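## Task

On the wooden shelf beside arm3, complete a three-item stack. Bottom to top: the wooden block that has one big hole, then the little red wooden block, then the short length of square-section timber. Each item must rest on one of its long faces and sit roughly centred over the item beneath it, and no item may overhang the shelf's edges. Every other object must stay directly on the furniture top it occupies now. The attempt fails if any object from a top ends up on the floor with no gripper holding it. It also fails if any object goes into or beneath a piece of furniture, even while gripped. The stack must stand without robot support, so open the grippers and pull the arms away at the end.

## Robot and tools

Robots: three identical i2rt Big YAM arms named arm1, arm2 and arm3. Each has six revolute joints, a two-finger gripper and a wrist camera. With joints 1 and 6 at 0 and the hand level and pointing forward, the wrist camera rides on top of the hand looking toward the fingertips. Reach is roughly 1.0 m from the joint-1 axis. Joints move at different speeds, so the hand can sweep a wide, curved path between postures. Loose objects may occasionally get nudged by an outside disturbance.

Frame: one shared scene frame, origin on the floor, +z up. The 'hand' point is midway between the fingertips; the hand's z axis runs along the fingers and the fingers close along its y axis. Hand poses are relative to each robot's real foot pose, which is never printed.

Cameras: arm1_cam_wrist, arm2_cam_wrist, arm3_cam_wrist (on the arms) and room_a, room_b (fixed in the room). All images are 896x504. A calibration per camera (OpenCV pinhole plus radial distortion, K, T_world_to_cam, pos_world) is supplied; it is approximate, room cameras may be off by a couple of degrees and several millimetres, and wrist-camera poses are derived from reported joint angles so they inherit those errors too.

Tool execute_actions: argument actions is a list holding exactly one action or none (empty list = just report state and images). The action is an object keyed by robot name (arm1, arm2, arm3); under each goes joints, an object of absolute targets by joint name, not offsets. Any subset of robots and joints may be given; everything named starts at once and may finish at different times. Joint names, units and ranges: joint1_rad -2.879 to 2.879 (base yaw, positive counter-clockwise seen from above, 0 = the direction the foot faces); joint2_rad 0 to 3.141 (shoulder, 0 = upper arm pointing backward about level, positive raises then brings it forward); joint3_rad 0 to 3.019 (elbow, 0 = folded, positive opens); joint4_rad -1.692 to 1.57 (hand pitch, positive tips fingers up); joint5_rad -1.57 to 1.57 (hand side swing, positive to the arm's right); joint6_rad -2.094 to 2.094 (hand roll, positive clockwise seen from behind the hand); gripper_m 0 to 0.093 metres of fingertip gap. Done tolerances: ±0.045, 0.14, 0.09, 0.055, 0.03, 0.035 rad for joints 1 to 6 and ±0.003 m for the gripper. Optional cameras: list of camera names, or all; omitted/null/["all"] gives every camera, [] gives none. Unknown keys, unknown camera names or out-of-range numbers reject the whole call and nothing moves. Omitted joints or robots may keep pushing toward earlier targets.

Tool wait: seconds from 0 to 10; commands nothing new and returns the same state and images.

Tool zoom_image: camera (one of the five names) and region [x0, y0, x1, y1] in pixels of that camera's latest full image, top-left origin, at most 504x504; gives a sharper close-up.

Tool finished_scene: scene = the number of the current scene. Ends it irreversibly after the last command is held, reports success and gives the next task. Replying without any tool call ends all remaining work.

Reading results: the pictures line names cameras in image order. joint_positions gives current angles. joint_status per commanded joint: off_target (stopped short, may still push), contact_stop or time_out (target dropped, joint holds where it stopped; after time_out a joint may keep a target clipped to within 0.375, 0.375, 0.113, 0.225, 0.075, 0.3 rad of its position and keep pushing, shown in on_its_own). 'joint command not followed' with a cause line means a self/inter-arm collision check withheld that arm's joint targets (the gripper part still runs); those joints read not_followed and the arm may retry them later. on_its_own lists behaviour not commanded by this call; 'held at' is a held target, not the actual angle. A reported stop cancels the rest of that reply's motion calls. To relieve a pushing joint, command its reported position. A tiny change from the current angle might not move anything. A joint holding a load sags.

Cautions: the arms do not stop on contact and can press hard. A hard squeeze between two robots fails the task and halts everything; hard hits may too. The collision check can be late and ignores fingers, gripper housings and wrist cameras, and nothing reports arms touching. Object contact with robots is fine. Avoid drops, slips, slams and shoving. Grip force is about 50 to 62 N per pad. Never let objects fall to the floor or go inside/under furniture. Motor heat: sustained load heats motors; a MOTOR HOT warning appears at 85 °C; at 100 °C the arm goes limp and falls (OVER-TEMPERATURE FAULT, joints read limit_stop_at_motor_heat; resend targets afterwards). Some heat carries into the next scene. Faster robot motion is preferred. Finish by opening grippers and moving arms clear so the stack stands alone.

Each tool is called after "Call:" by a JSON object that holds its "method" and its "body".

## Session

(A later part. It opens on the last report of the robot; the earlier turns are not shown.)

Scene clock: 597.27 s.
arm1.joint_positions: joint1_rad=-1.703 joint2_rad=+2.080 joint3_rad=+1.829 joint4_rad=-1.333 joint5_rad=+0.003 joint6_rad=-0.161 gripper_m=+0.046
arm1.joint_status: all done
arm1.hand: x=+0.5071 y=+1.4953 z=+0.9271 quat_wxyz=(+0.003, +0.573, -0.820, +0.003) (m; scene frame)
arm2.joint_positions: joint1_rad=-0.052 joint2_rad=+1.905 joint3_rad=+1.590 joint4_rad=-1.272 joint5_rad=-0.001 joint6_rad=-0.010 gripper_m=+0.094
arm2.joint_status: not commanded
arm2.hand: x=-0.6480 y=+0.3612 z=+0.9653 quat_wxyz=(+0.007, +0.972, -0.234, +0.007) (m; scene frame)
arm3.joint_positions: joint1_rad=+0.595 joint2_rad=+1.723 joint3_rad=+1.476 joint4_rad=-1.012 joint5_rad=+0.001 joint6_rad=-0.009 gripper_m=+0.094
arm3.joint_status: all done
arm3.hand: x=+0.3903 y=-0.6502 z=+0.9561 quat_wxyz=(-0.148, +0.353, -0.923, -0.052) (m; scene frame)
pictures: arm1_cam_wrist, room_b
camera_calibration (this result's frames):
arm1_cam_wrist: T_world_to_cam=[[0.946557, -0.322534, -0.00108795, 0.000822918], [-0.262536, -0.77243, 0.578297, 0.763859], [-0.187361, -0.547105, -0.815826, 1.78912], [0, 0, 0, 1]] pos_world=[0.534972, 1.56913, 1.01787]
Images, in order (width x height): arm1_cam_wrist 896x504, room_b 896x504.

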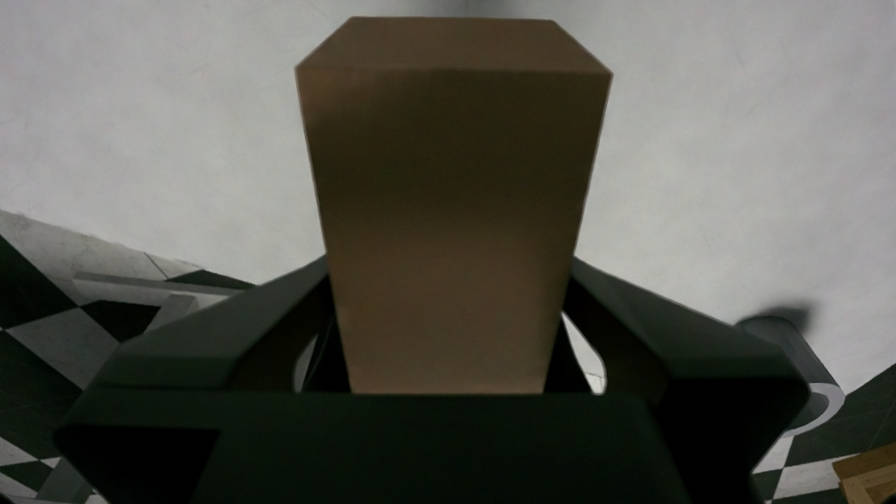

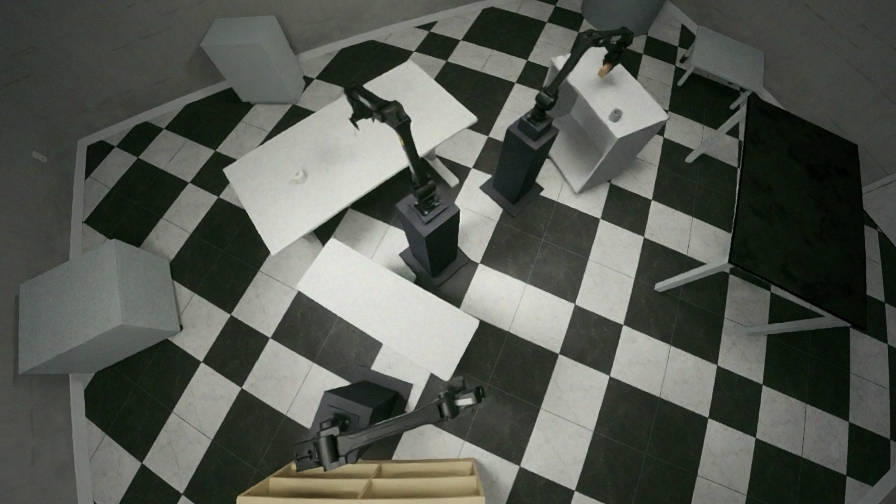

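Call:
{"method": "execute_actions", "body": {"actions": [{"arm1":{"joints":{"joint1_rad":0.76,"joint6_rad":1.565}}}], "cameras": ["arm1_cam_wrist", "room_a"]}}

Scene clock: 630.20 s.
arm1.joint_positions: joint1_rad=+0.762 joint2_rad=+2.080 joint3_rad=+1.834 joint4_rad=-1.333 joint5_rad=+0.000 joint6_rad=+1.549 gripper_m=+0.046
arm1.joint_status: all done
arm1.hand: x=-0.3918 y=+0.7082 z=+0.9220 quat_wxyz=(-0.007, +0.835, -0.551, +0.002) (m; scene frame)
arm2.joint_positions: joint1_rad=-0.052 joint2_rad=+1.905 joint3_rad=+1.590 joint4_rad=-1.272 joint5_rad=-0.001 joint6_rad=-0.010 gripper_m=+0.094
arm2.joint_status: not commanded
arm2.hand: x=-0.6480 y=+0.3612 z=+0.9653 quat_wxyz=(+0.007, +0.972, -0.234, +0.007) (m; scene frame)
arm3.joint_positions: joint1_rad=+0.595 joint2_rad=+1.723 joint3_rad=+1.476 joint4_rad=-1.012 joint5_rad=+0.001 joint6_rad=-0.009 gripper_m=+0.094
arm3.joint_status: not commanded
arm3.hand: x=+0.3903 y=-0.6502 z=+0.9561 quat_wxyz=(-0.148, +0.353, -0.923, -0.052) (m; scene frame)
pictures: arm1_cam_wrist, room_a
camera_calibration (this result's frames):
arm1_cam_wrist: T_world_to_cam=[[0.910525, 0.413305, 0.0110915, 0.0513765], [0.334121, -0.751351, 0.569064, 0.15018], [0.243531, -0.514441, -0.822218, 1.33743], [0, 0, 0, 1]] pos_world=[-0.422664, 0.779634, 1.01363]
Images, in order (width x height): arm1_cam_wrist 896x504, room_a 896x504.

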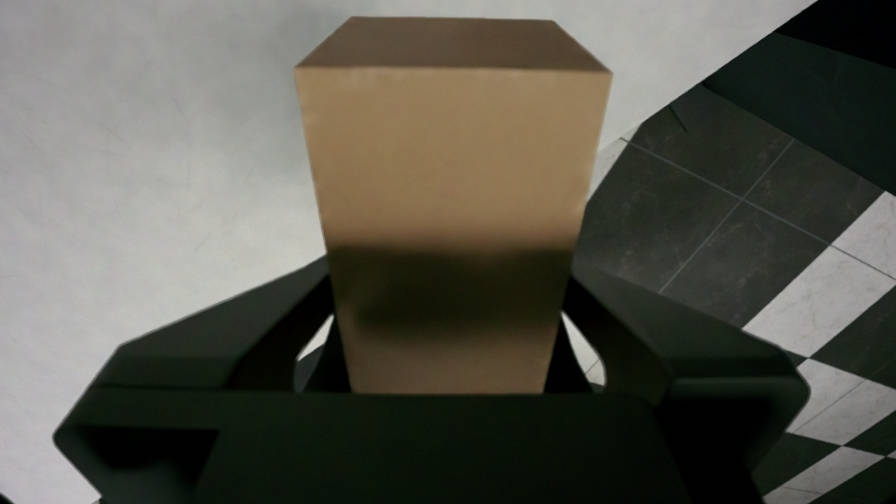

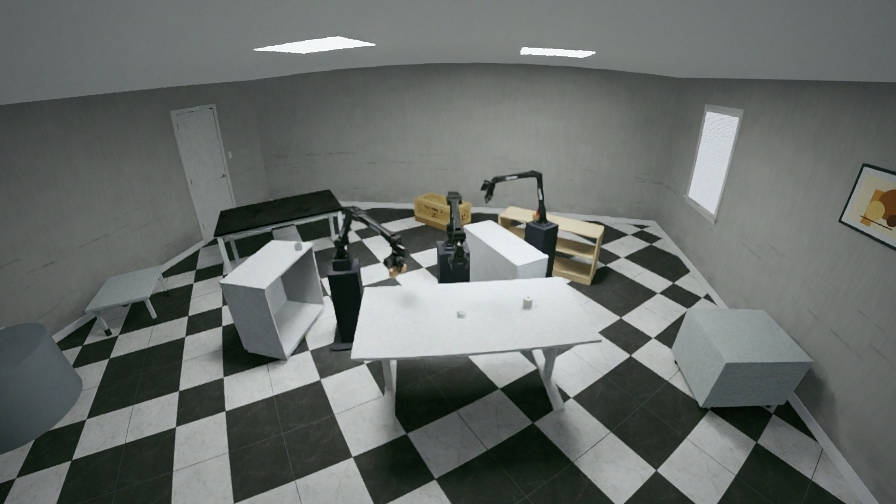

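Call:
{"method": "execute_actions", "body": {"actions": [{"arm1":{"joints":{"joint2_rad":2.2,"joint3_rad":1.667,"joint4_rad":-1.008}}}], "cameras": ["arm1_cam_wrist", "room_a"]}}

Scene clock: 651.60 s.
arm1.joint_positions: joint1_rad=+0.762 joint2_rad=+2.233 joint3_rad=+1.646 joint4_rad=-1.024 joint5_rad=+0.000 joint6_rad=+1.550 gripper_m=+0.046
arm1.joint_status: all done
arm1.hand: x=-0.3746 y=+0.7159 z=+0.7628 quat_wxyz=(-0.020, +0.834, -0.551, +0.011) (m; scene frame)
arm2.joint_positions: joint1_rad=-0.052 joint2_rad=+1.905 joint3_rad=+1.590 joint4_rad=-1.272 joint5_rad=-0.001 joint6_rad=-0.010 gripper_m=+0.094
arm2.joint_status: not commanded
arm2.hand: x=-0.6480 y=+0.3612 z=+0.9653 quat_wxyz=(+0.007, +0.972, -0.234, +0.007) (m; scene frame)
arm3.joint_positions: joint1_rad=+0.595 joint2_rad=+1.723 joint3_rad=+1.476 joint4_rad=-1.012 joint5_rad=+0.001 joint6_rad=-0.009 gripper_m=+0.094
arm3.joint_status: not commanded
arm3.hand: x=+0.3903 y=-0.6502 z=+0.9561 quat_wxyz=(-0.148, +0.353, -0.923, -0.052) (m; scene frame)
pictures: arm1_cam_wrist, room_a
camera_calibration (this result's frames):
arm1_cam_wrist: T_world_to_cam=[[0.909926, 0.412486, 0.0434713, 0.00997472], [0.316588, -0.758421, 0.56971, 0.238836], [0.267967, -0.504631, -0.820695, 1.20732], [0, 0, 0, 1]] pos_world=[-0.40821, 0.786274, 0.854339]
Images, in order (width x height): arm1_cam_wrist 896x504, room_a 896x504.

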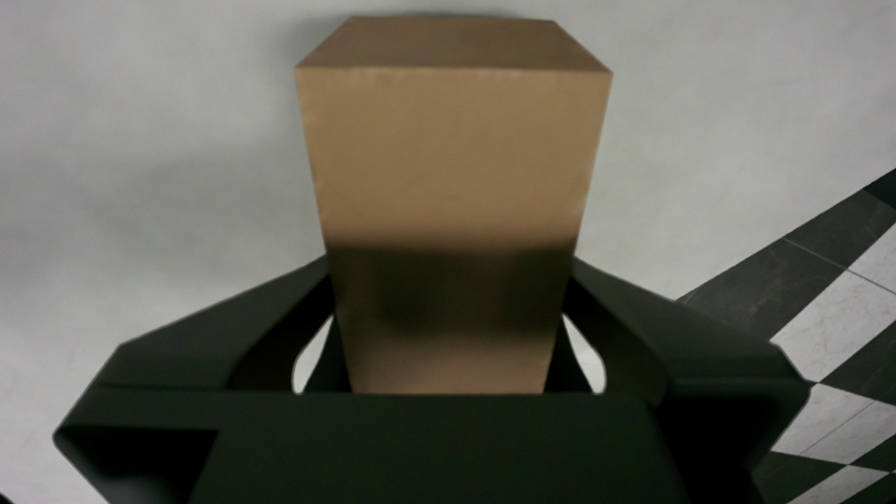

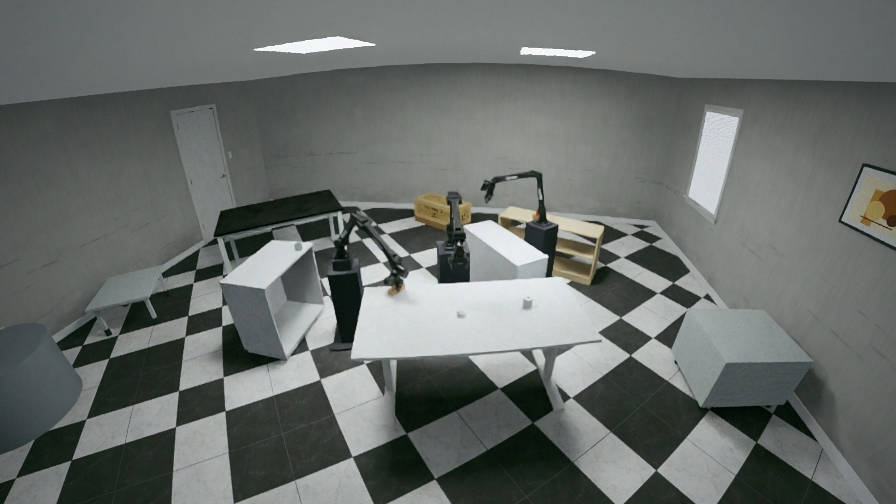

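Call:
{"method": "execute_actions", "body": {"actions": [{"arm1":{"joints":{"joint3_rad":1.62,"joint4_rad":-0.952}}}], "cameras": ["arm1_cam_wrist"]}}

Scene clock: 677.93 s.
arm1.joint_positions: joint1_rad=+0.762 joint2_rad=+2.233 joint3_rad=+1.618 joint4_rad=-0.969 joint5_rad=+0.000 joint6_rad=+1.550 gripper_m=+0.046
arm1.joint_status: all done
arm1.hand: x=-0.3752 y=+0.7157 z=+0.7541 quat_wxyz=(-0.009, +0.834, -0.551, +0.003) (m; scene frame)
arm2.joint_positions: joint1_rad=-0.052 joint2_rad=+1.905 joint3_rad=+1.590 joint4_rad=-1.272 joint5_rad=-0.001 joint6_rad=-0.010 gripper_m=+0.094
arm2.joint_status: not commanded
arm2.hand: x=-0.6480 y=+0.3612 z=+0.9653 quat_wxyz=(+0.007, +0.972, -0.234, +0.007) (m; scene frame)
arm3.joint_positions: joint1_rad=+0.595 joint2_rad=+1.723 joint3_rad=+1.476 joint4_rad=-1.012 joint5_rad=+0.001 joint6_rad=-0.009 gripper_m=+0.094
arm3.joint_status: not commanded
arm3.hand: x=+0.3903 y=-0.6502 z=+0.9561 quat_wxyz=(-0.148, +0.353, -0.923, -0.052) (m; scene frame)
pictures: arm1_cam_wrist
camera_calibration (this result's frames):
arm1_cam_wrist: T_world_to_cam=[[0.910625, 0.412907, 0.0164251, 0.03129], [0.330997, -0.752624, 0.569209, 0.245485], [0.247392, -0.512899, -0.822029, 1.19942], [0, 0, 0, 1]] pos_world=[-0.406474, 0.787017, 0.845708]
Images, in order (width x height): arm1_cam_wrist 896x504.

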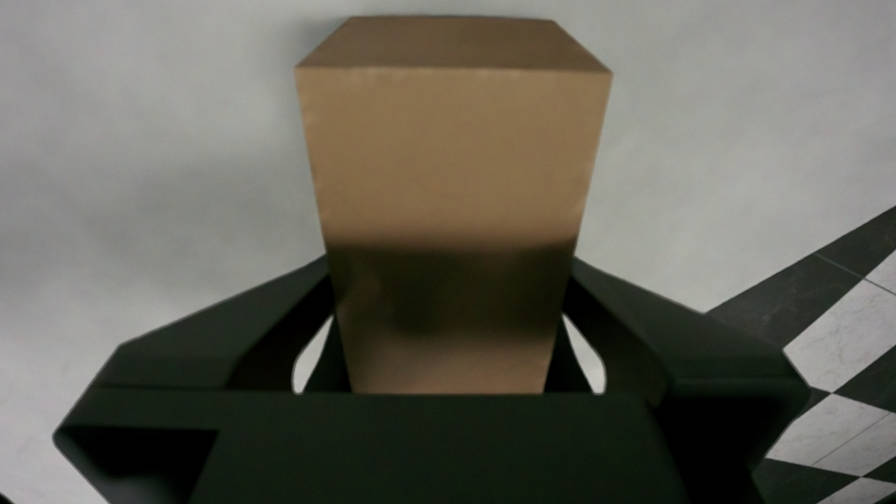

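Call:
{"method": "execute_actions", "body": {"actions": []}}

Scene clock: 708.40 s.
arm1.joint_positions: joint1_rad=+0.762 joint2_rad=+2.233 joint3_rad=+1.618 joint4_rad=-0.969 joint5_rad=+0.000 joint6_rad=+1.550 gripper_m=+0.046
arm1.joint_status: all done
arm1.hand: x=-0.3752 y=+0.7157 z=+0.7541 quat_wxyz=(-0.009, +0.834, -0.551, +0.003) (m; scene frame)
arm2.joint_positions: joint1_rad=-0.052 joint2_rad=+1.905 joint3_rad=+1.590 joint4_rad=-1.272 joint5_rad=-0.001 joint6_rad=-0.010 gripper_m=+0.094
arm2.joint_status: not commanded
arm2.hand: x=-0.6480 y=+0.3612 z=+0.9653 quat_wxyz=(+0.007, +0.972, -0.234, +0.007) (m; scene frame)
arm3.joint_positions: joint1_rad=+0.595 joint2_rad=+1.723 joint3_rad=+1.476 joint4_rad=-1.012 joint5_rad=+0.001 joint6_rad=-0.009 gripper_m=+0.094
arm3.joint_status: not commanded
arm3.hand: x=+0.3903 y=-0.6502 z=+0.9561 quat_wxyz=(-0.148, +0.353, -0.923, -0.052) (m; scene frame)
pictures: arm1_cam_wrist, arm2_cam_wrist, arm3_cam_wrist, room_a, room_b
camera_calibration (this result's frames):
arm1_cam_wrist: T_world_to_cam=[[0.910625, 0.412907, 0.0164251, 0.03129], [0.330997, -0.752624, 0.569209, 0.245485], [0.247392, -0.512899, -0.822029, 1.19942], [0, 0, 0, 1]] pos_world=[-0.406474, 0.787017, 0.845708]
arm2_cam_wrist: T_world_to_cam=[[0.4727, 0.881153, -0.0110877, 0.000268432], [0.708976, -0.372802, 0.598642, 0.0192], [0.523362, -0.290839, -0.80094, 1.3432], [0, 0, 0, 1]] pos_world=[-0.716719, 0.397576, 1.06433]
arm3_cam_wrist: T_world_to_cam=[[0.675415, -0.737438, 0.000519283, -0.74563], [-0.699464, -0.640411, 0.317212, -0.444141], [-0.233591, -0.214613, -0.948355, 0.987011], [0, 0, 0, 1]] pos_world=[0.423506, -0.622464, 1.07731]
Images, in order (width x height): arm1_cam_wrist 896x504, arm2_cam_wrist 896x504, arm3_cam_wrist 896x504, room_a 896x504, room_b 896x504.

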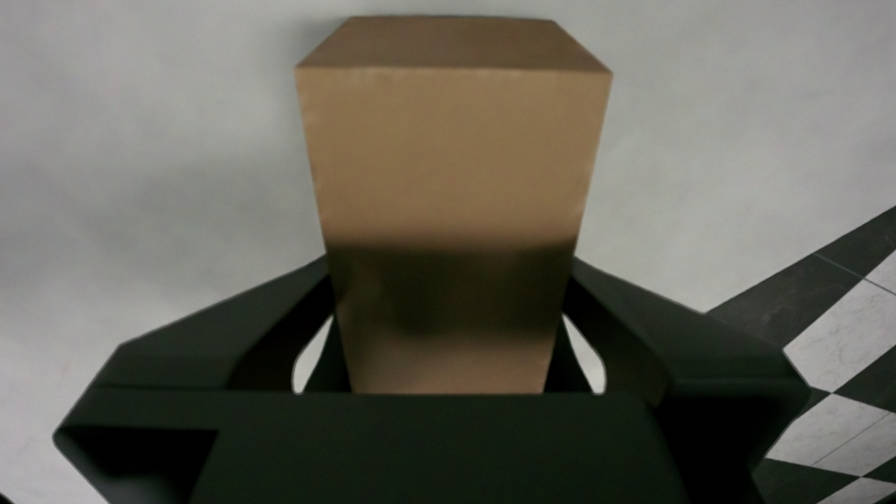

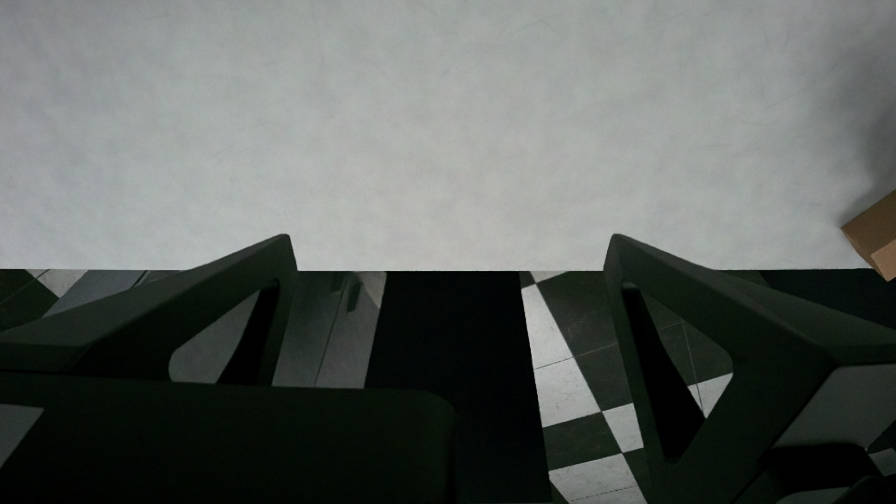

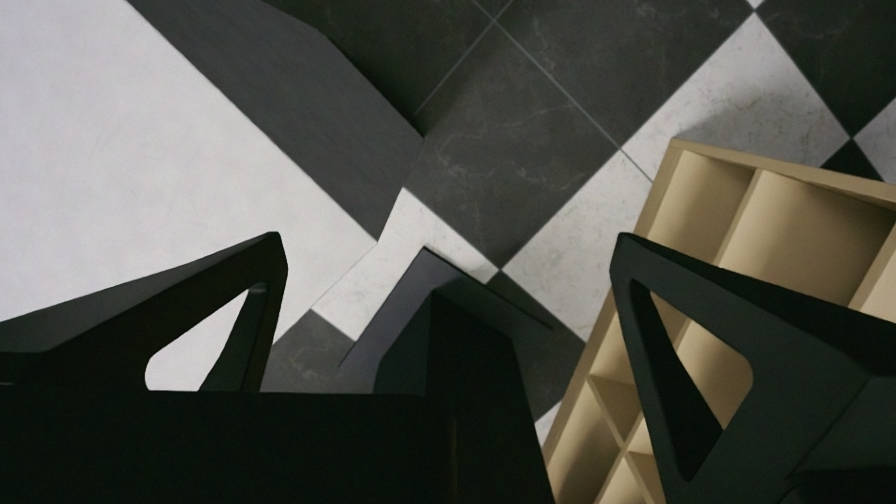

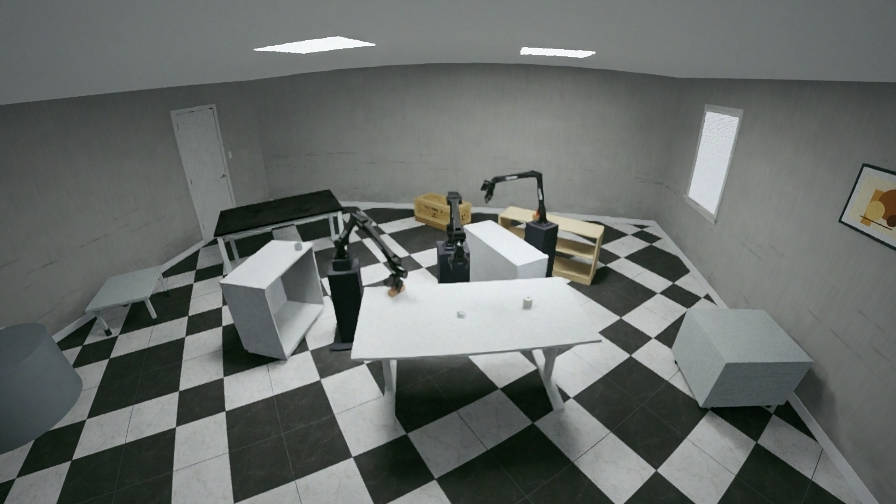

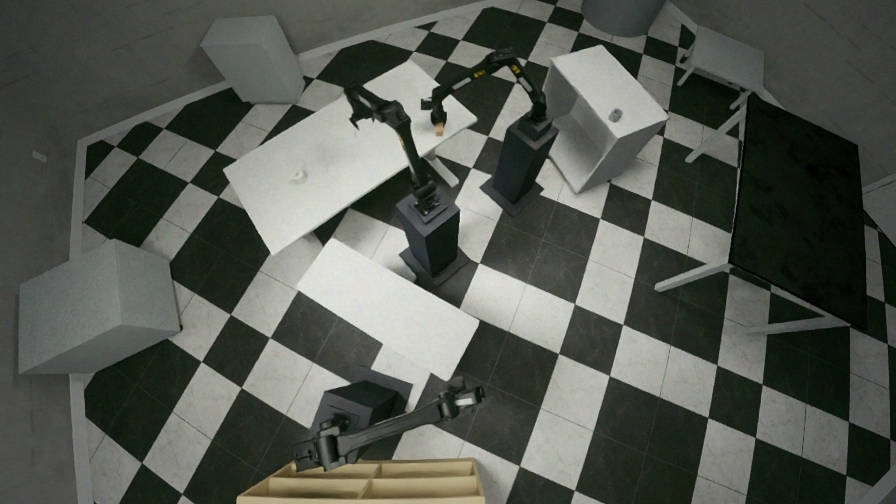

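Call:
{"method": "execute_actions", "body": {"actions": [{"arm1": {"joints": {"gripper_m": 0.093}}}], "cameras": ["arm1_cam_wrist"]}}

Call:
{"method": "execute_actions", "body": {"actions": [{"arm1": {"joints": {"joint2_rad": 2.03, "joint3_rad": 1.75, "joint4_rad": -1.29}}}], "cameras": ["arm1_cam_wrist", "room_b"]}}

Scene clock: 714.67 s.
arm1.joint_positions: joint1_rad=+0.762 joint2_rad=+2.232 joint3_rad=+1.618 joint4_rad=-0.969 joint5_rad=+0.000 joint6_rad=+1.550 gripper_m=+0.093
arm1.joint_status: all done
arm1.hand: x=-0.3752 y=+0.7157 z=+0.7543 quat_wxyz=(-0.009, +0.834, -0.551, +0.003) (m; scene frame)
arm2.joint_positions: joint1_rad=-0.052 joint2_rad=+1.905 joint3_rad=+1.590 joint4_rad=-1.272 joint5_rad=-0.001 joint6_rad=-0.010 gripper_m=+0.094
arm2.joint_status: not commanded
arm2.hand: x=-0.6480 y=+0.3612 z=+0.9653 quat_wxyz=(+0.007, +0.972, -0.234, +0.007) (m; scene frame)
arm3.joint_positions: joint1_rad=+0.595 joint2_rad=+1.723 joint3_rad=+1.476 joint4_rad=-1.012 joint5_rad=+0.001 joint6_rad=-0.009 gripper_m=+0.094
arm3.joint_status: not commanded
arm3.hand: x=+0.3903 y=-0.6502 z=+0.9561 quat_wxyz=(-0.148, +0.353, -0.923, -0.052) (m; scene frame)
pictures: arm1_cam_wrist
camera_calibration (this result's frames):
arm1_cam_wrist: T_world_to_cam=[[0.910788, 0.412564, 0.0160427, 0.0319624], [0.330915, -0.752672, 0.569193, 0.245373], [0.246903, -0.513105, -0.822047, 1.19958], [0, 0, 0, 1]] pos_world=[-0.406489, 0.78701, 0.845936]
Images, in order (width x height): arm1_cam_wrist 896x504.

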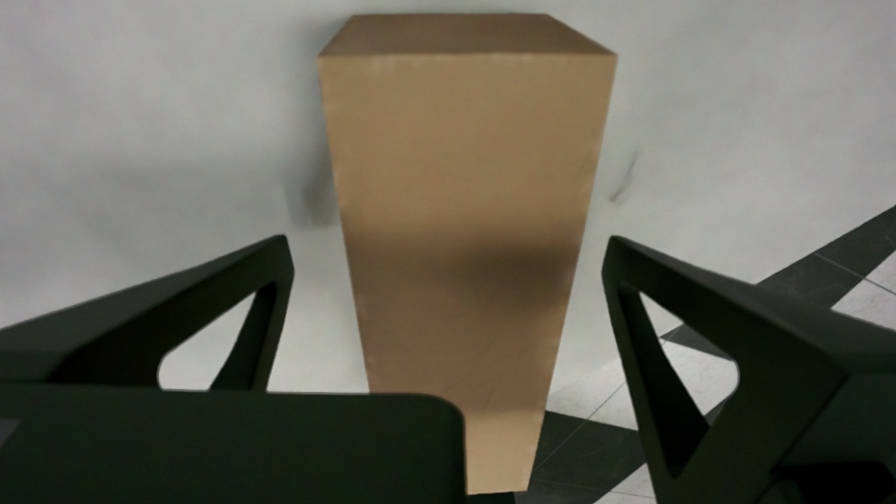

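Scene clock: 715.83 s.
arm1.joint_positions: joint1_rad=+0.762 joint2_rad=+2.007 joint3_rad=+1.725 joint4_rad=-1.273 joint5_rad=+0.000 joint6_rad=+1.550 gripper_m=+0.093
arm1.joint_status: all done
arm1.hand: x=-0.3732 y=+0.7156 z=+0.9257 quat_wxyz=(+0.003, +0.834, -0.551, -0.005) (m; scene frame)
arm2.joint_positions: joint1_rad=-0.052 joint2_rad=+1.905 joint3_rad=+1.590 joint4_rad=-1.272 joint5_rad=-0.001 joint6_rad=-0.010 gripper_m=+0.094
arm2.joint_status: not commanded
arm2.hand: x=-0.6480 y=+0.3612 z=+0.9653 quat_wxyz=(+0.007, +0.972, -0.234, +0.007) (m; scene frame)
arm3.joint_positions: joint1_rad=+0.595 joint2_rad=+1.723 joint3_rad=+1.476 joint4_rad=-1.012 joint5_rad=+0.001 joint6_rad=-0.009 gripper_m=+0.094
arm3.joint_status: not commanded
arm3.hand: x=+0.3903 y=-0.6502 z=+0.9561 quat_wxyz=(-0.148, +0.353, -0.923, -0.052) (m; scene frame)
pictures: arm1_cam_wrist, room_b
camera_calibration (this result's frames):
arm1_cam_wrist: T_world_to_cam=[[0.910772, 0.412708, -0.0129212, 0.0541181], [0.346318, -0.746472, 0.568193, 0.149321], [0.224852, -0.521969, -0.822794, 1.33875], [0, 0, 0, 1]] pos_world=[-0.402023, 0.787917, 1.01737]
Images, in order (width x height): arm1_cam_wrist 896x504, room_b 896x504.

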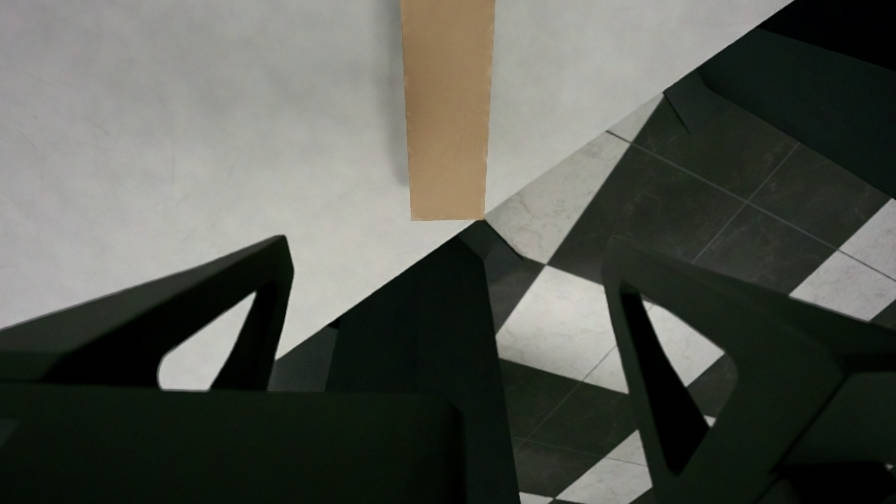

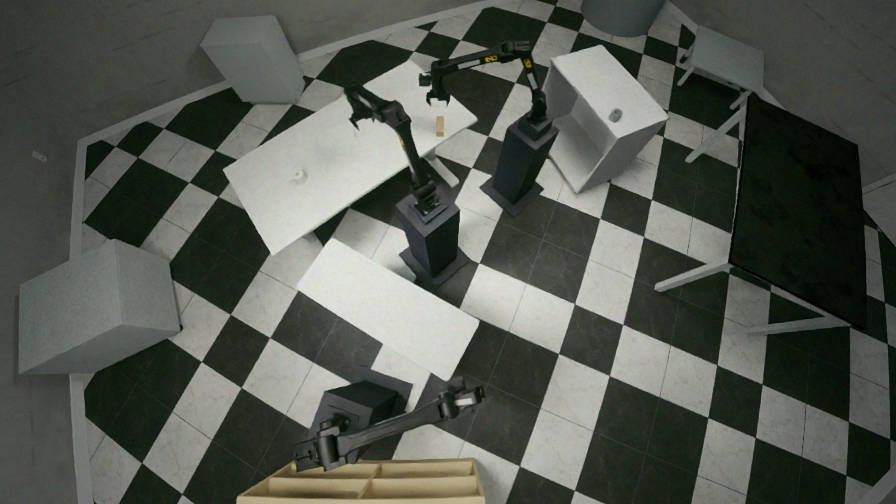

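Call:
{"method": "execute_actions", "body": {"actions": [{"arm1": {"joints": {"joint1_rad": -0.35}}, "arm2": {"joints": {"joint1_rad": -0.35, "joint2_rad": 2.16, "joint3_rad": 1.88, "joint4_rad": -1.21}}}], "cameras": ["room_b"]}}

Call:
{"method": "execute_actions", "body": {"actions": [{"arm2": {"joints": {"joint1_rad": -0.78}}}], "cameras": ["arm2_cam_wrist", "room_b"]}}

Scene clock: 744.73 s.
arm1.joint_positions: joint1_rad=-0.354 joint2_rad=+2.013 joint3_rad=+1.725 joint4_rad=-1.273 joint5_rad=+0.001 joint6_rad=+1.550 gripper_m=+0.093
arm1.joint_status: all done
arm1.hand: x=-0.2589 y=+1.3559 z=+0.9264 quat_wxyz=(-0.001, +0.416, -0.909, -0.007) (m; scene frame)
arm2.joint_positions: joint1_rad=-0.342 joint2_rad=+2.178 joint3_rad=+1.829 joint4_rad=-1.212 joint5_rad=+0.001 joint6_rad=-0.010 gripper_m=+0.094
arm2.joint_status: all done
arm2.hand: x=-0.6128 y=+0.5537 z=+0.8881 quat_wxyz=(+0.002, +0.928, -0.372, -0.004) (m; scene frame)
arm3.joint_positions: joint1_rad=+0.595 joint2_rad=+1.723 joint3_rad=+1.476 joint4_rad=-1.012 joint5_rad=+0.001 joint6_rad=-0.009 gripper_m=+0.094
arm3.joint_status: not commanded
arm3.hand: x=+0.3903 y=-0.6502 z=+0.9561 quat_wxyz=(-0.148, +0.353, -0.923, -0.052) (m; scene frame)
pictures: room_b
Images, in order (width x height): room_b 896x504.

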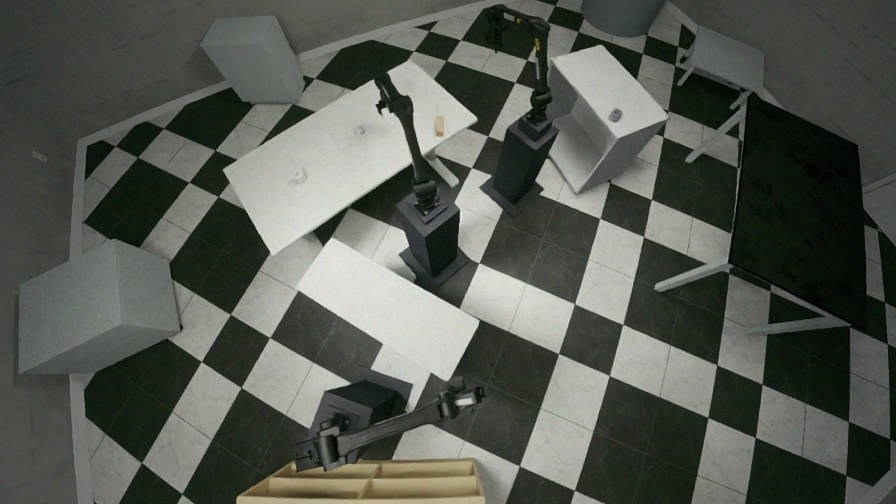

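Scene clock: 746.47 s.
arm1.joint_positions: joint1_rad=-0.354 joint2_rad=+2.013 joint3_rad=+1.725 joint4_rad=-1.273 joint5_rad=+0.001 joint6_rad=+1.550 gripper_m=+0.093
arm1.joint_status: not commanded
arm1.hand: x=-0.2589 y=+1.3559 z=+0.9264 quat_wxyz=(-0.001, +0.416, -0.909, -0.007) (m; scene frame)
arm2.joint_positions: joint1_rad=-0.771 joint2_rad=+2.178 joint3_rad=+1.833 joint4_rad=-1.212 joint5_rad=+0.001 joint6_rad=-0.009 gripper_m=+0.094
arm2.joint_status: all done
arm2.hand: x=-0.3804 y=+0.7085 z=+0.8874 quat_wxyz=(+0.000, +0.827, -0.562, -0.004) (m; scene frame)
arm3.joint_positions: joint1_rad=+0.595 joint2_rad=+1.723 joint3_rad=+1.476 joint4_rad=-1.012 joint5_rad=+0.001 joint6_rad=-0.009 gripper_m=+0.094
arm3.joint_status: not commanded
arm3.hand: x=+0.3903 y=-0.6502 z=+0.9561 quat_wxyz=(-0.148, +0.353, -0.923, -0.052) (m; scene frame)
pictures: arm2_cam_wrist, room_b
camera_calibration (this result's frames):
arm2_cam_wrist: T_world_to_cam=[[0.936504, 0.350597, -0.00651548, 0.115187], [0.289303, -0.762011, 0.579347, 0.138822], [0.198153, -0.544446, -0.815055, 1.31022], [0, 0, 0, 1]] pos_world=[-0.407658, 0.778744, 0.988227]
Images, in order (width x height): arm2_cam_wrist 896x504, room_b 896x504.

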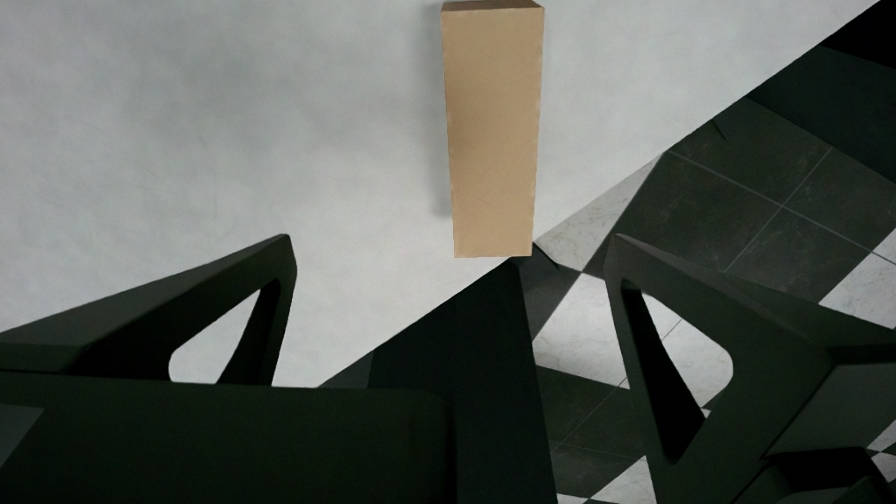

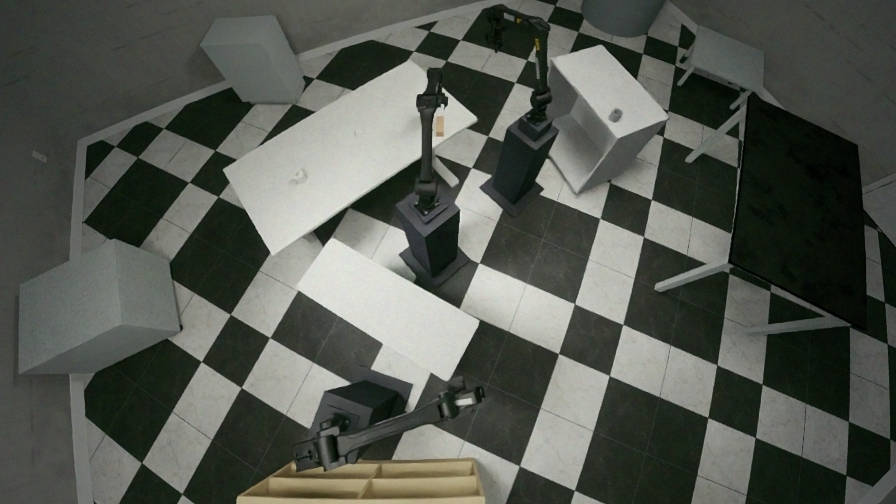

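Call:
{"method": "execute_actions", "body": {"actions": [{"arm2": {"joints": {"joint1_rad": -0.81, "joint2_rad": 2.25, "joint3_rad": 1.72, "joint4_rad": -1.012, "joint6_rad": -0.085}}}], "cameras": ["arm2_cam_wrist"]}}

Scene clock: 784.27 s.
arm1.joint_positions: joint1_rad=-0.354 joint2_rad=+2.013 joint3_rad=+1.725 joint4_rad=-1.273 joint5_rad=+0.001 joint6_rad=+1.550 gripper_m=+0.093
arm1.joint_status: not commanded
arm1.hand: x=-0.2589 y=+1.3559 z=+0.9264 quat_wxyz=(-0.001, +0.416, -0.909, -0.007) (m; scene frame)
arm2.joint_positions: joint1_rad=-0.809 joint2_rad=+2.267 joint3_rad=+1.714 joint4_rad=-1.022 joint5_rad=+0.001 joint6_rad=-0.072 gripper_m=+0.094
arm2.joint_status: all done
arm2.hand: x=-0.3524 y=+0.7015 z=+0.7911 quat_wxyz=(+0.005, +0.834, -0.551, +0.003) (m; scene frame)
arm3.joint_positions: joint1_rad=+0.595 joint2_rad=+1.723 joint3_rad=+1.476 joint4_rad=-1.012 joint5_rad=+0.001 joint6_rad=-0.009 gripper_m=+0.094
arm3.joint_status: not commanded
arm3.hand: x=+0.3903 y=-0.6502 z=+0.9561 quat_wxyz=(-0.148, +0.353, -0.923, -0.052) (m; scene frame)
pictures: arm2_cam_wrist
camera_calibration (this result's frames):
arm2_cam_wrist: T_world_to_cam=[[0.927385, 0.374047, -0.00675377, 0.0712505], [0.304857, -0.745129, 0.593166, 0.163856], [0.21684, -0.552152, -0.805052, 1.22644], [0, 0, 0, 1]] pos_world=[-0.381969, 0.772622, 0.890632]
Images, in order (width x height): arm2_cam_wrist 896x504.

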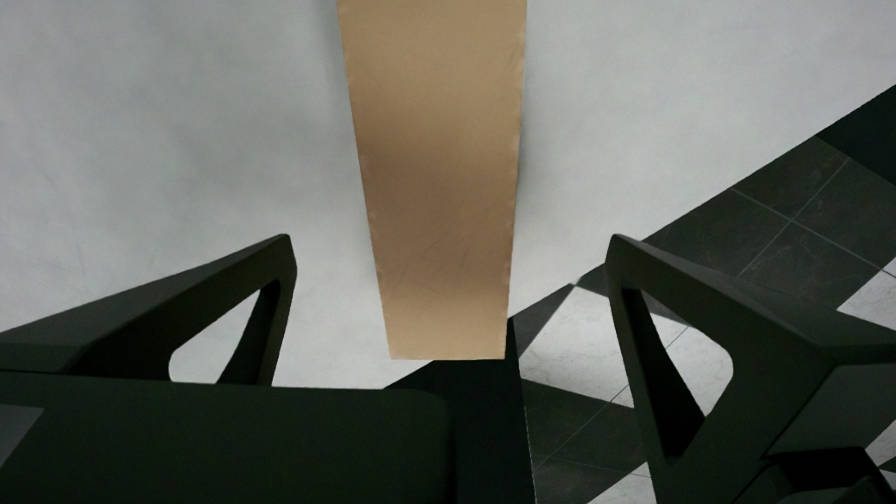

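Call:
{"method": "execute_actions", "body": {"actions": [{"arm2": {"joints": {"joint2_rad": 2.31, "joint4_rad": -0.945, "joint6_rad": -0.115}}}], "cameras": ["arm2_cam_wrist"]}}

Scene clock: 801.40 s.
arm1.joint_positions: joint1_rad=-0.354 joint2_rad=+2.013 joint3_rad=+1.725 joint4_rad=-1.273 joint5_rad=+0.001 joint6_rad=+1.550 gripper_m=+0.093
arm1.joint_status: not commanded
arm1.hand: x=-0.2589 y=+1.3559 z=+0.9264 quat_wxyz=(-0.001, +0.416, -0.909, -0.007) (m; scene frame)
arm2.joint_positions: joint1_rad=-0.809 joint2_rad=+2.304 joint3_rad=+1.714 joint4_rad=-0.956 joint5_rad=+0.001 joint6_rad=-0.102 gripper_m=+0.094
arm2.joint_status: all done
arm2.hand: x=-0.3552 y=+0.7094 z=+0.7681 quat_wxyz=(-0.004, +0.843, -0.538, -0.009) (m; scene frame)
arm3.joint_positions: joint1_rad=+0.595 joint2_rad=+1.723 joint3_rad=+1.476 joint4_rad=-1.012 joint5_rad=+0.001 joint6_rad=-0.009 gripper_m=+0.094
arm3.joint_status: not commanded
arm3.hand: x=+0.3903 y=-0.6502 z=+0.9561 quat_wxyz=(-0.148, +0.353, -0.923, -0.052) (m; scene frame)
pictures: arm2_cam_wrist
camera_calibration (this result's frames):
arm2_cam_wrist: T_world_to_cam=[[0.915699, 0.401837, -0.00465361, 0.0453045], [0.332898, -0.752014, 0.568906, 0.217751], [0.225108, -0.522496, -0.82239, 1.20818], [0, 0, 0, 1]] pos_world=[-0.385944, 0.776813, 0.869923]
Images, in order (width x height): arm2_cam_wrist 896x504.

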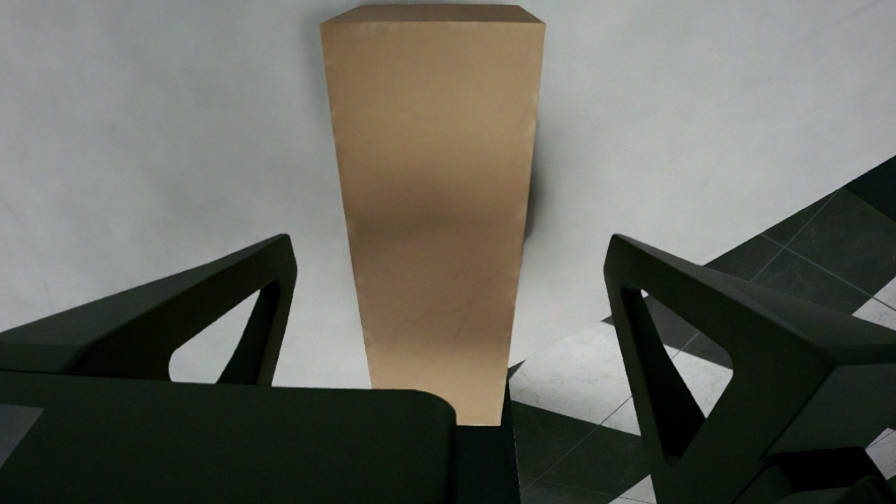

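Call:
{"method": "execute_actions", "body": {"actions": [{"arm2": {"joints": {"joint2_rad": 2.332}}}], "cameras": ["arm2_cam_wrist"]}}

Scene clock: 812.30 s.
arm1.joint_positions: joint1_rad=-0.354 joint2_rad=+2.013 joint3_rad=+1.725 joint4_rad=-1.273 joint5_rad=+0.001 joint6_rad=+1.550 gripper_m=+0.093
arm1.joint_status: not commanded
arm1.hand: x=-0.2589 y=+1.3559 z=+0.9264 quat_wxyz=(-0.001, +0.416, -0.909, -0.007) (m; scene frame)
arm2.joint_positions: joint1_rad=-0.809 joint2_rad=+2.320 joint3_rad=+1.714 joint4_rad=-0.955 joint5_rad=+0.001 joint6_rad=-0.102 gripper_m=+0.094
arm2.joint_status: all done
arm2.hand: x=-0.3540 y=+0.7058 z=+0.7576 quat_wxyz=(+0.001, +0.843, -0.538, -0.002) (m; scene frame)
arm3.joint_positions: joint1_rad=+0.595 joint2_rad=+1.723 joint3_rad=+1.476 joint4_rad=-1.012 joint5_rad=+0.001 joint6_rad=-0.009 gripper_m=+0.094
arm3.joint_status: not commanded
arm3.hand: x=+0.3903 y=-0.6502 z=+0.9561 quat_wxyz=(-0.148, +0.353, -0.923, -0.052) (m; scene frame)
pictures: arm2_cam_wrist
camera_calibration (this result's frames):
arm2_cam_wrist: T_world_to_cam=[[0.915692, 0.401836, -0.0059942, 0.0466369], [0.32989, -0.743058, 0.58227, 0.203087], [0.229523, -0.535157, -0.812974, 1.20078], [0, 0, 0, 1]] pos_world=[-0.385307, 0.774768, 0.858227]
Images, in order (width x height): arm2_cam_wrist 896x504.

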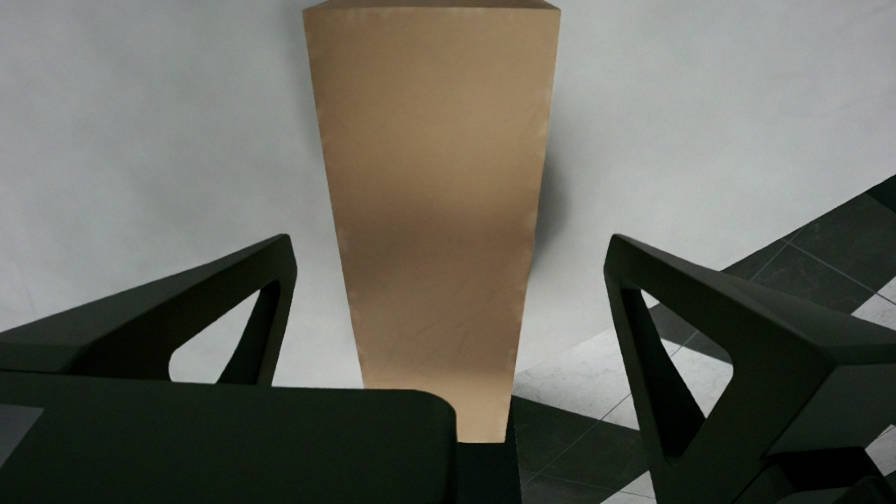

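Call:
{"method": "execute_actions", "body": {"actions": [{"arm2": {"joints": {"gripper_m": 0.035}}}], "cameras": ["arm2_cam_wrist"]}}

Scene clock: 816.13 s.
arm1.joint_positions: joint1_rad=-0.354 joint2_rad=+2.013 joint3_rad=+1.725 joint4_rad=-1.273 joint5_rad=+0.001 joint6_rad=+1.550 gripper_m=+0.093
arm1.joint_status: not commanded
arm1.hand: x=-0.2589 y=+1.3559 z=+0.9264 quat_wxyz=(-0.001, +0.416, -0.909, -0.007) (m; scene frame)
arm2.joint_positions: joint1_rad=-0.809 joint2_rad=+2.320 joint3_rad=+1.714 joint4_rad=-0.955 joint5_rad=+0.000 joint6_rad=-0.103 gripper_m=+0.045
arm2.joint_status: gripper_m off_target (ended at +0.045, target +0.035)
arm2.hand: x=-0.3542 y=+0.7058 z=+0.7576 quat_wxyz=(+0.001, +0.843, -0.538, -0.003) (m; scene frame)
arm3.joint_positions: joint1_rad=+0.595 joint2_rad=+1.723 joint3_rad=+1.476 joint4_rad=-1.012 joint5_rad=+0.001 joint6_rad=-0.009 gripper_m=+0.094
arm3.joint_status: not commanded
arm3.hand: x=+0.3903 y=-0.6502 z=+0.9561 quat_wxyz=(-0.148, +0.353, -0.923, -0.052) (m; scene frame)
pictures: arm2_cam_wrist
camera_calibration (this result's frames):
arm2_cam_wrist: T_world_to_cam=[[0.91538, 0.402535, -0.00672124, 0.0467069], [0.330949, -0.742873, 0.581904, 0.203693], [0.229244, -0.534888, -0.81323, 1.20074], [0, 0, 0, 1]] pos_world=[-0.385429, 0.774779, 0.858262]
Images, in order (width x height): arm2_cam_wrist 896x504.

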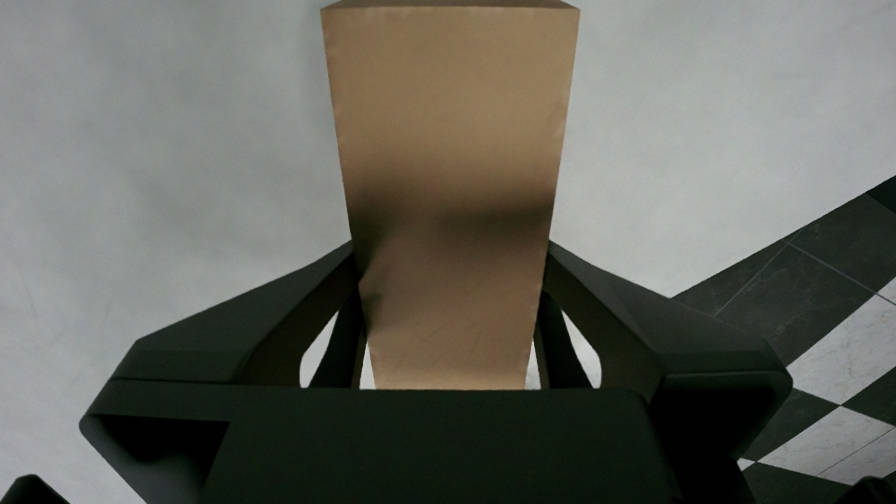

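Call:
{"method": "execute_actions", "body": {"actions": [{"arm2": {"joints": {"joint2_rad": 2.05, "joint4_rad": -1.25}}}], "cameras": ["arm2_cam_wrist"]}}

Call:
{"method": "execute_actions", "body": {"actions": [{"arm2": {"joints": {"joint1_rad": 2.074, "joint2_rad": 1.93, "joint3_rad": 1.53, "joint4_rad": -1.16, "joint6_rad": 0.0}}}], "cameras": ["arm2_cam_wrist", "room_b"]}}

Scene clock: 850.77 s.
arm1.joint_positions: joint1_rad=-0.354 joint2_rad=+2.013 joint3_rad=+1.725 joint4_rad=-1.273 joint5_rad=+0.001 joint6_rad=+1.550 gripper_m=+0.093
arm1.joint_status: not commanded
arm1.hand: x=-0.2589 y=+1.3559 z=+0.9264 quat_wxyz=(-0.001, +0.416, -0.909, -0.007) (m; scene frame)
arm2.joint_positions: joint1_rad=-0.809 joint2_rad=+2.058 joint3_rad=+1.706 joint4_rad=-1.242 joint5_rad=+0.000 joint6_rad=-0.103 gripper_m=+0.045
arm2.joint_status: all done
arm2.hand: x=-0.3428 y=+0.6754 z=+0.9161 quat_wxyz=(+0.011, +0.843, -0.538, +0.010) (m; scene frame)
arm3.joint_positions: joint1_rad=+0.595 joint2_rad=+1.723 joint3_rad=+1.476 joint4_rad=-1.012 joint5_rad=+0.001 joint6_rad=-0.009 gripper_m=+0.094
arm3.joint_status: not commanded
arm3.hand: x=+0.3903 y=-0.6502 z=+0.9561 quat_wxyz=(-0.148, +0.353, -0.923, -0.052) (m; scene frame)
pictures: arm2_cam_wrist
camera_calibration (this result's frames):
arm2_cam_wrist: T_world_to_cam=[[0.915394, 0.40245, -0.00936331, 0.0520852], [0.324869, -0.724797, 0.607561, 0.0472437], [0.237726, -0.559199, -0.794218, 1.31263], [0, 0, 0, 1]] pos_world=[-0.375072, 0.7473, 1.0143]
Images, in order (width x height): arm2_cam_wrist 896x504.

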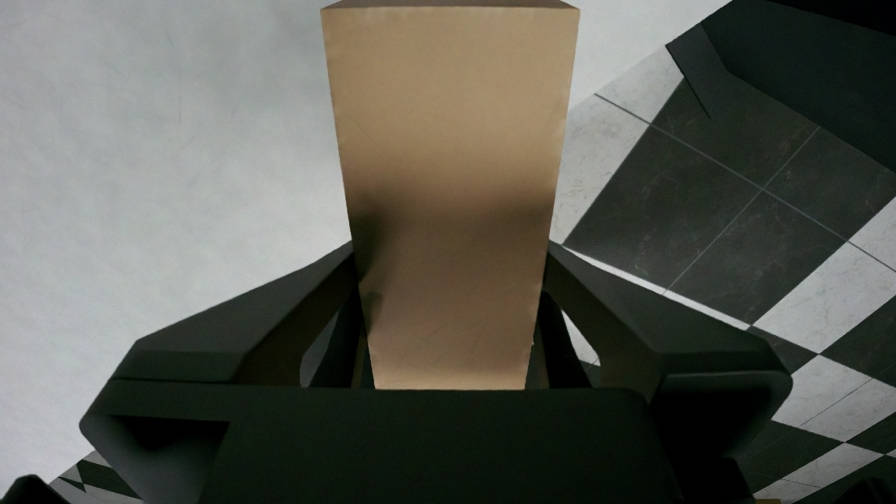

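Scene clock: 853.37 s.
arm1.joint_positions: joint1_rad=-0.354 joint2_rad=+2.013 joint3_rad=+1.725 joint4_rad=-1.273 joint5_rad=+0.001 joint6_rad=+1.550 gripper_m=+0.093
arm1.joint_status: not commanded
arm1.hand: x=-0.2589 y=+1.3559 z=+0.9264 quat_wxyz=(-0.001, +0.416, -0.909, -0.007) (m; scene frame)
arm2.joint_positions: joint1_rad=+2.083 joint2_rad=+1.951 joint3_rad=+1.531 joint4_rad=-1.157 joint5_rad=-0.002 joint6_rad=-0.013 gripper_m=+0.045
arm2.joint_status: all done
arm2.hand: x=-0.0968 y=-0.4745 z=+0.9249 quat_wxyz=(+0.001, +0.673, +0.740, -0.002) (m; scene frame)
arm3.joint_positions: joint1_rad=+0.595 joint2_rad=+1.723 joint3_rad=+1.476 joint4_rad=-1.012 joint5_rad=+0.001 joint6_rad=-0.009 gripper_m=+0.094
arm3.joint_status: not commanded
arm3.hand: x=+0.3903 y=-0.6502 z=+0.9561 quat_wxyz=(-0.148, +0.353, -0.923, -0.052) (m; scene frame)
pictures: arm2_cam_wrist, room_b
camera_calibration (this result's frames):
arm2_cam_wrist: T_world_to_cam=[[-0.997158, -0.0753427, -0.0000369181, -0.130674], [-0.0613151, 0.811218, 0.58152, -0.155895], [-0.0437833, 0.57987, -0.813532, 1.14926], [0, 0, 0, 1]] pos_world=[-0.0895431, -0.5498, 1.02561]
Images, in order (width x height): arm2_cam_wrist 896x504, room_b 896x504.

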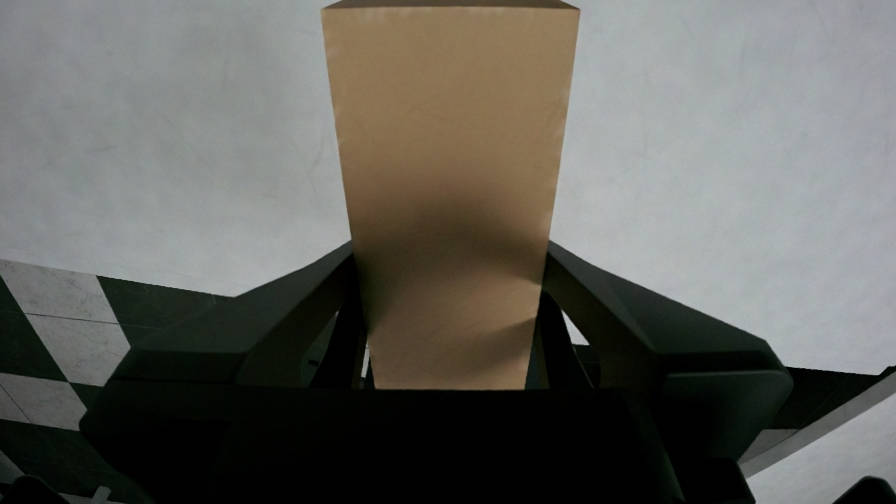

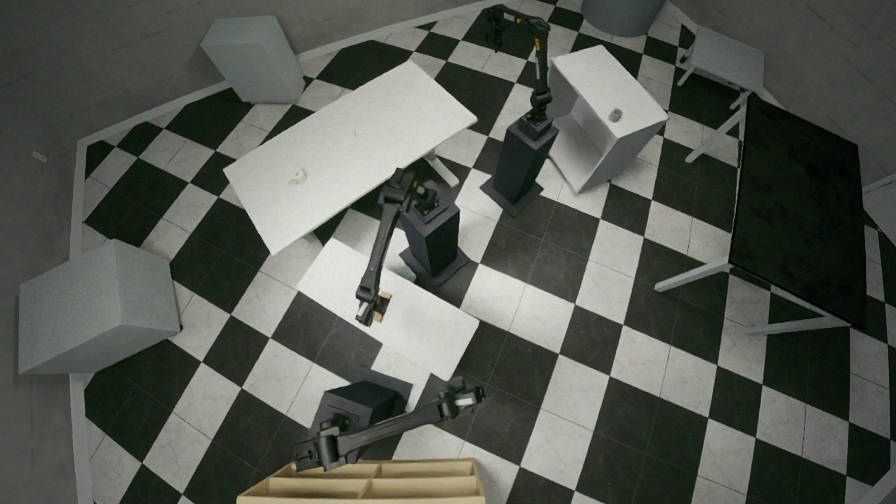

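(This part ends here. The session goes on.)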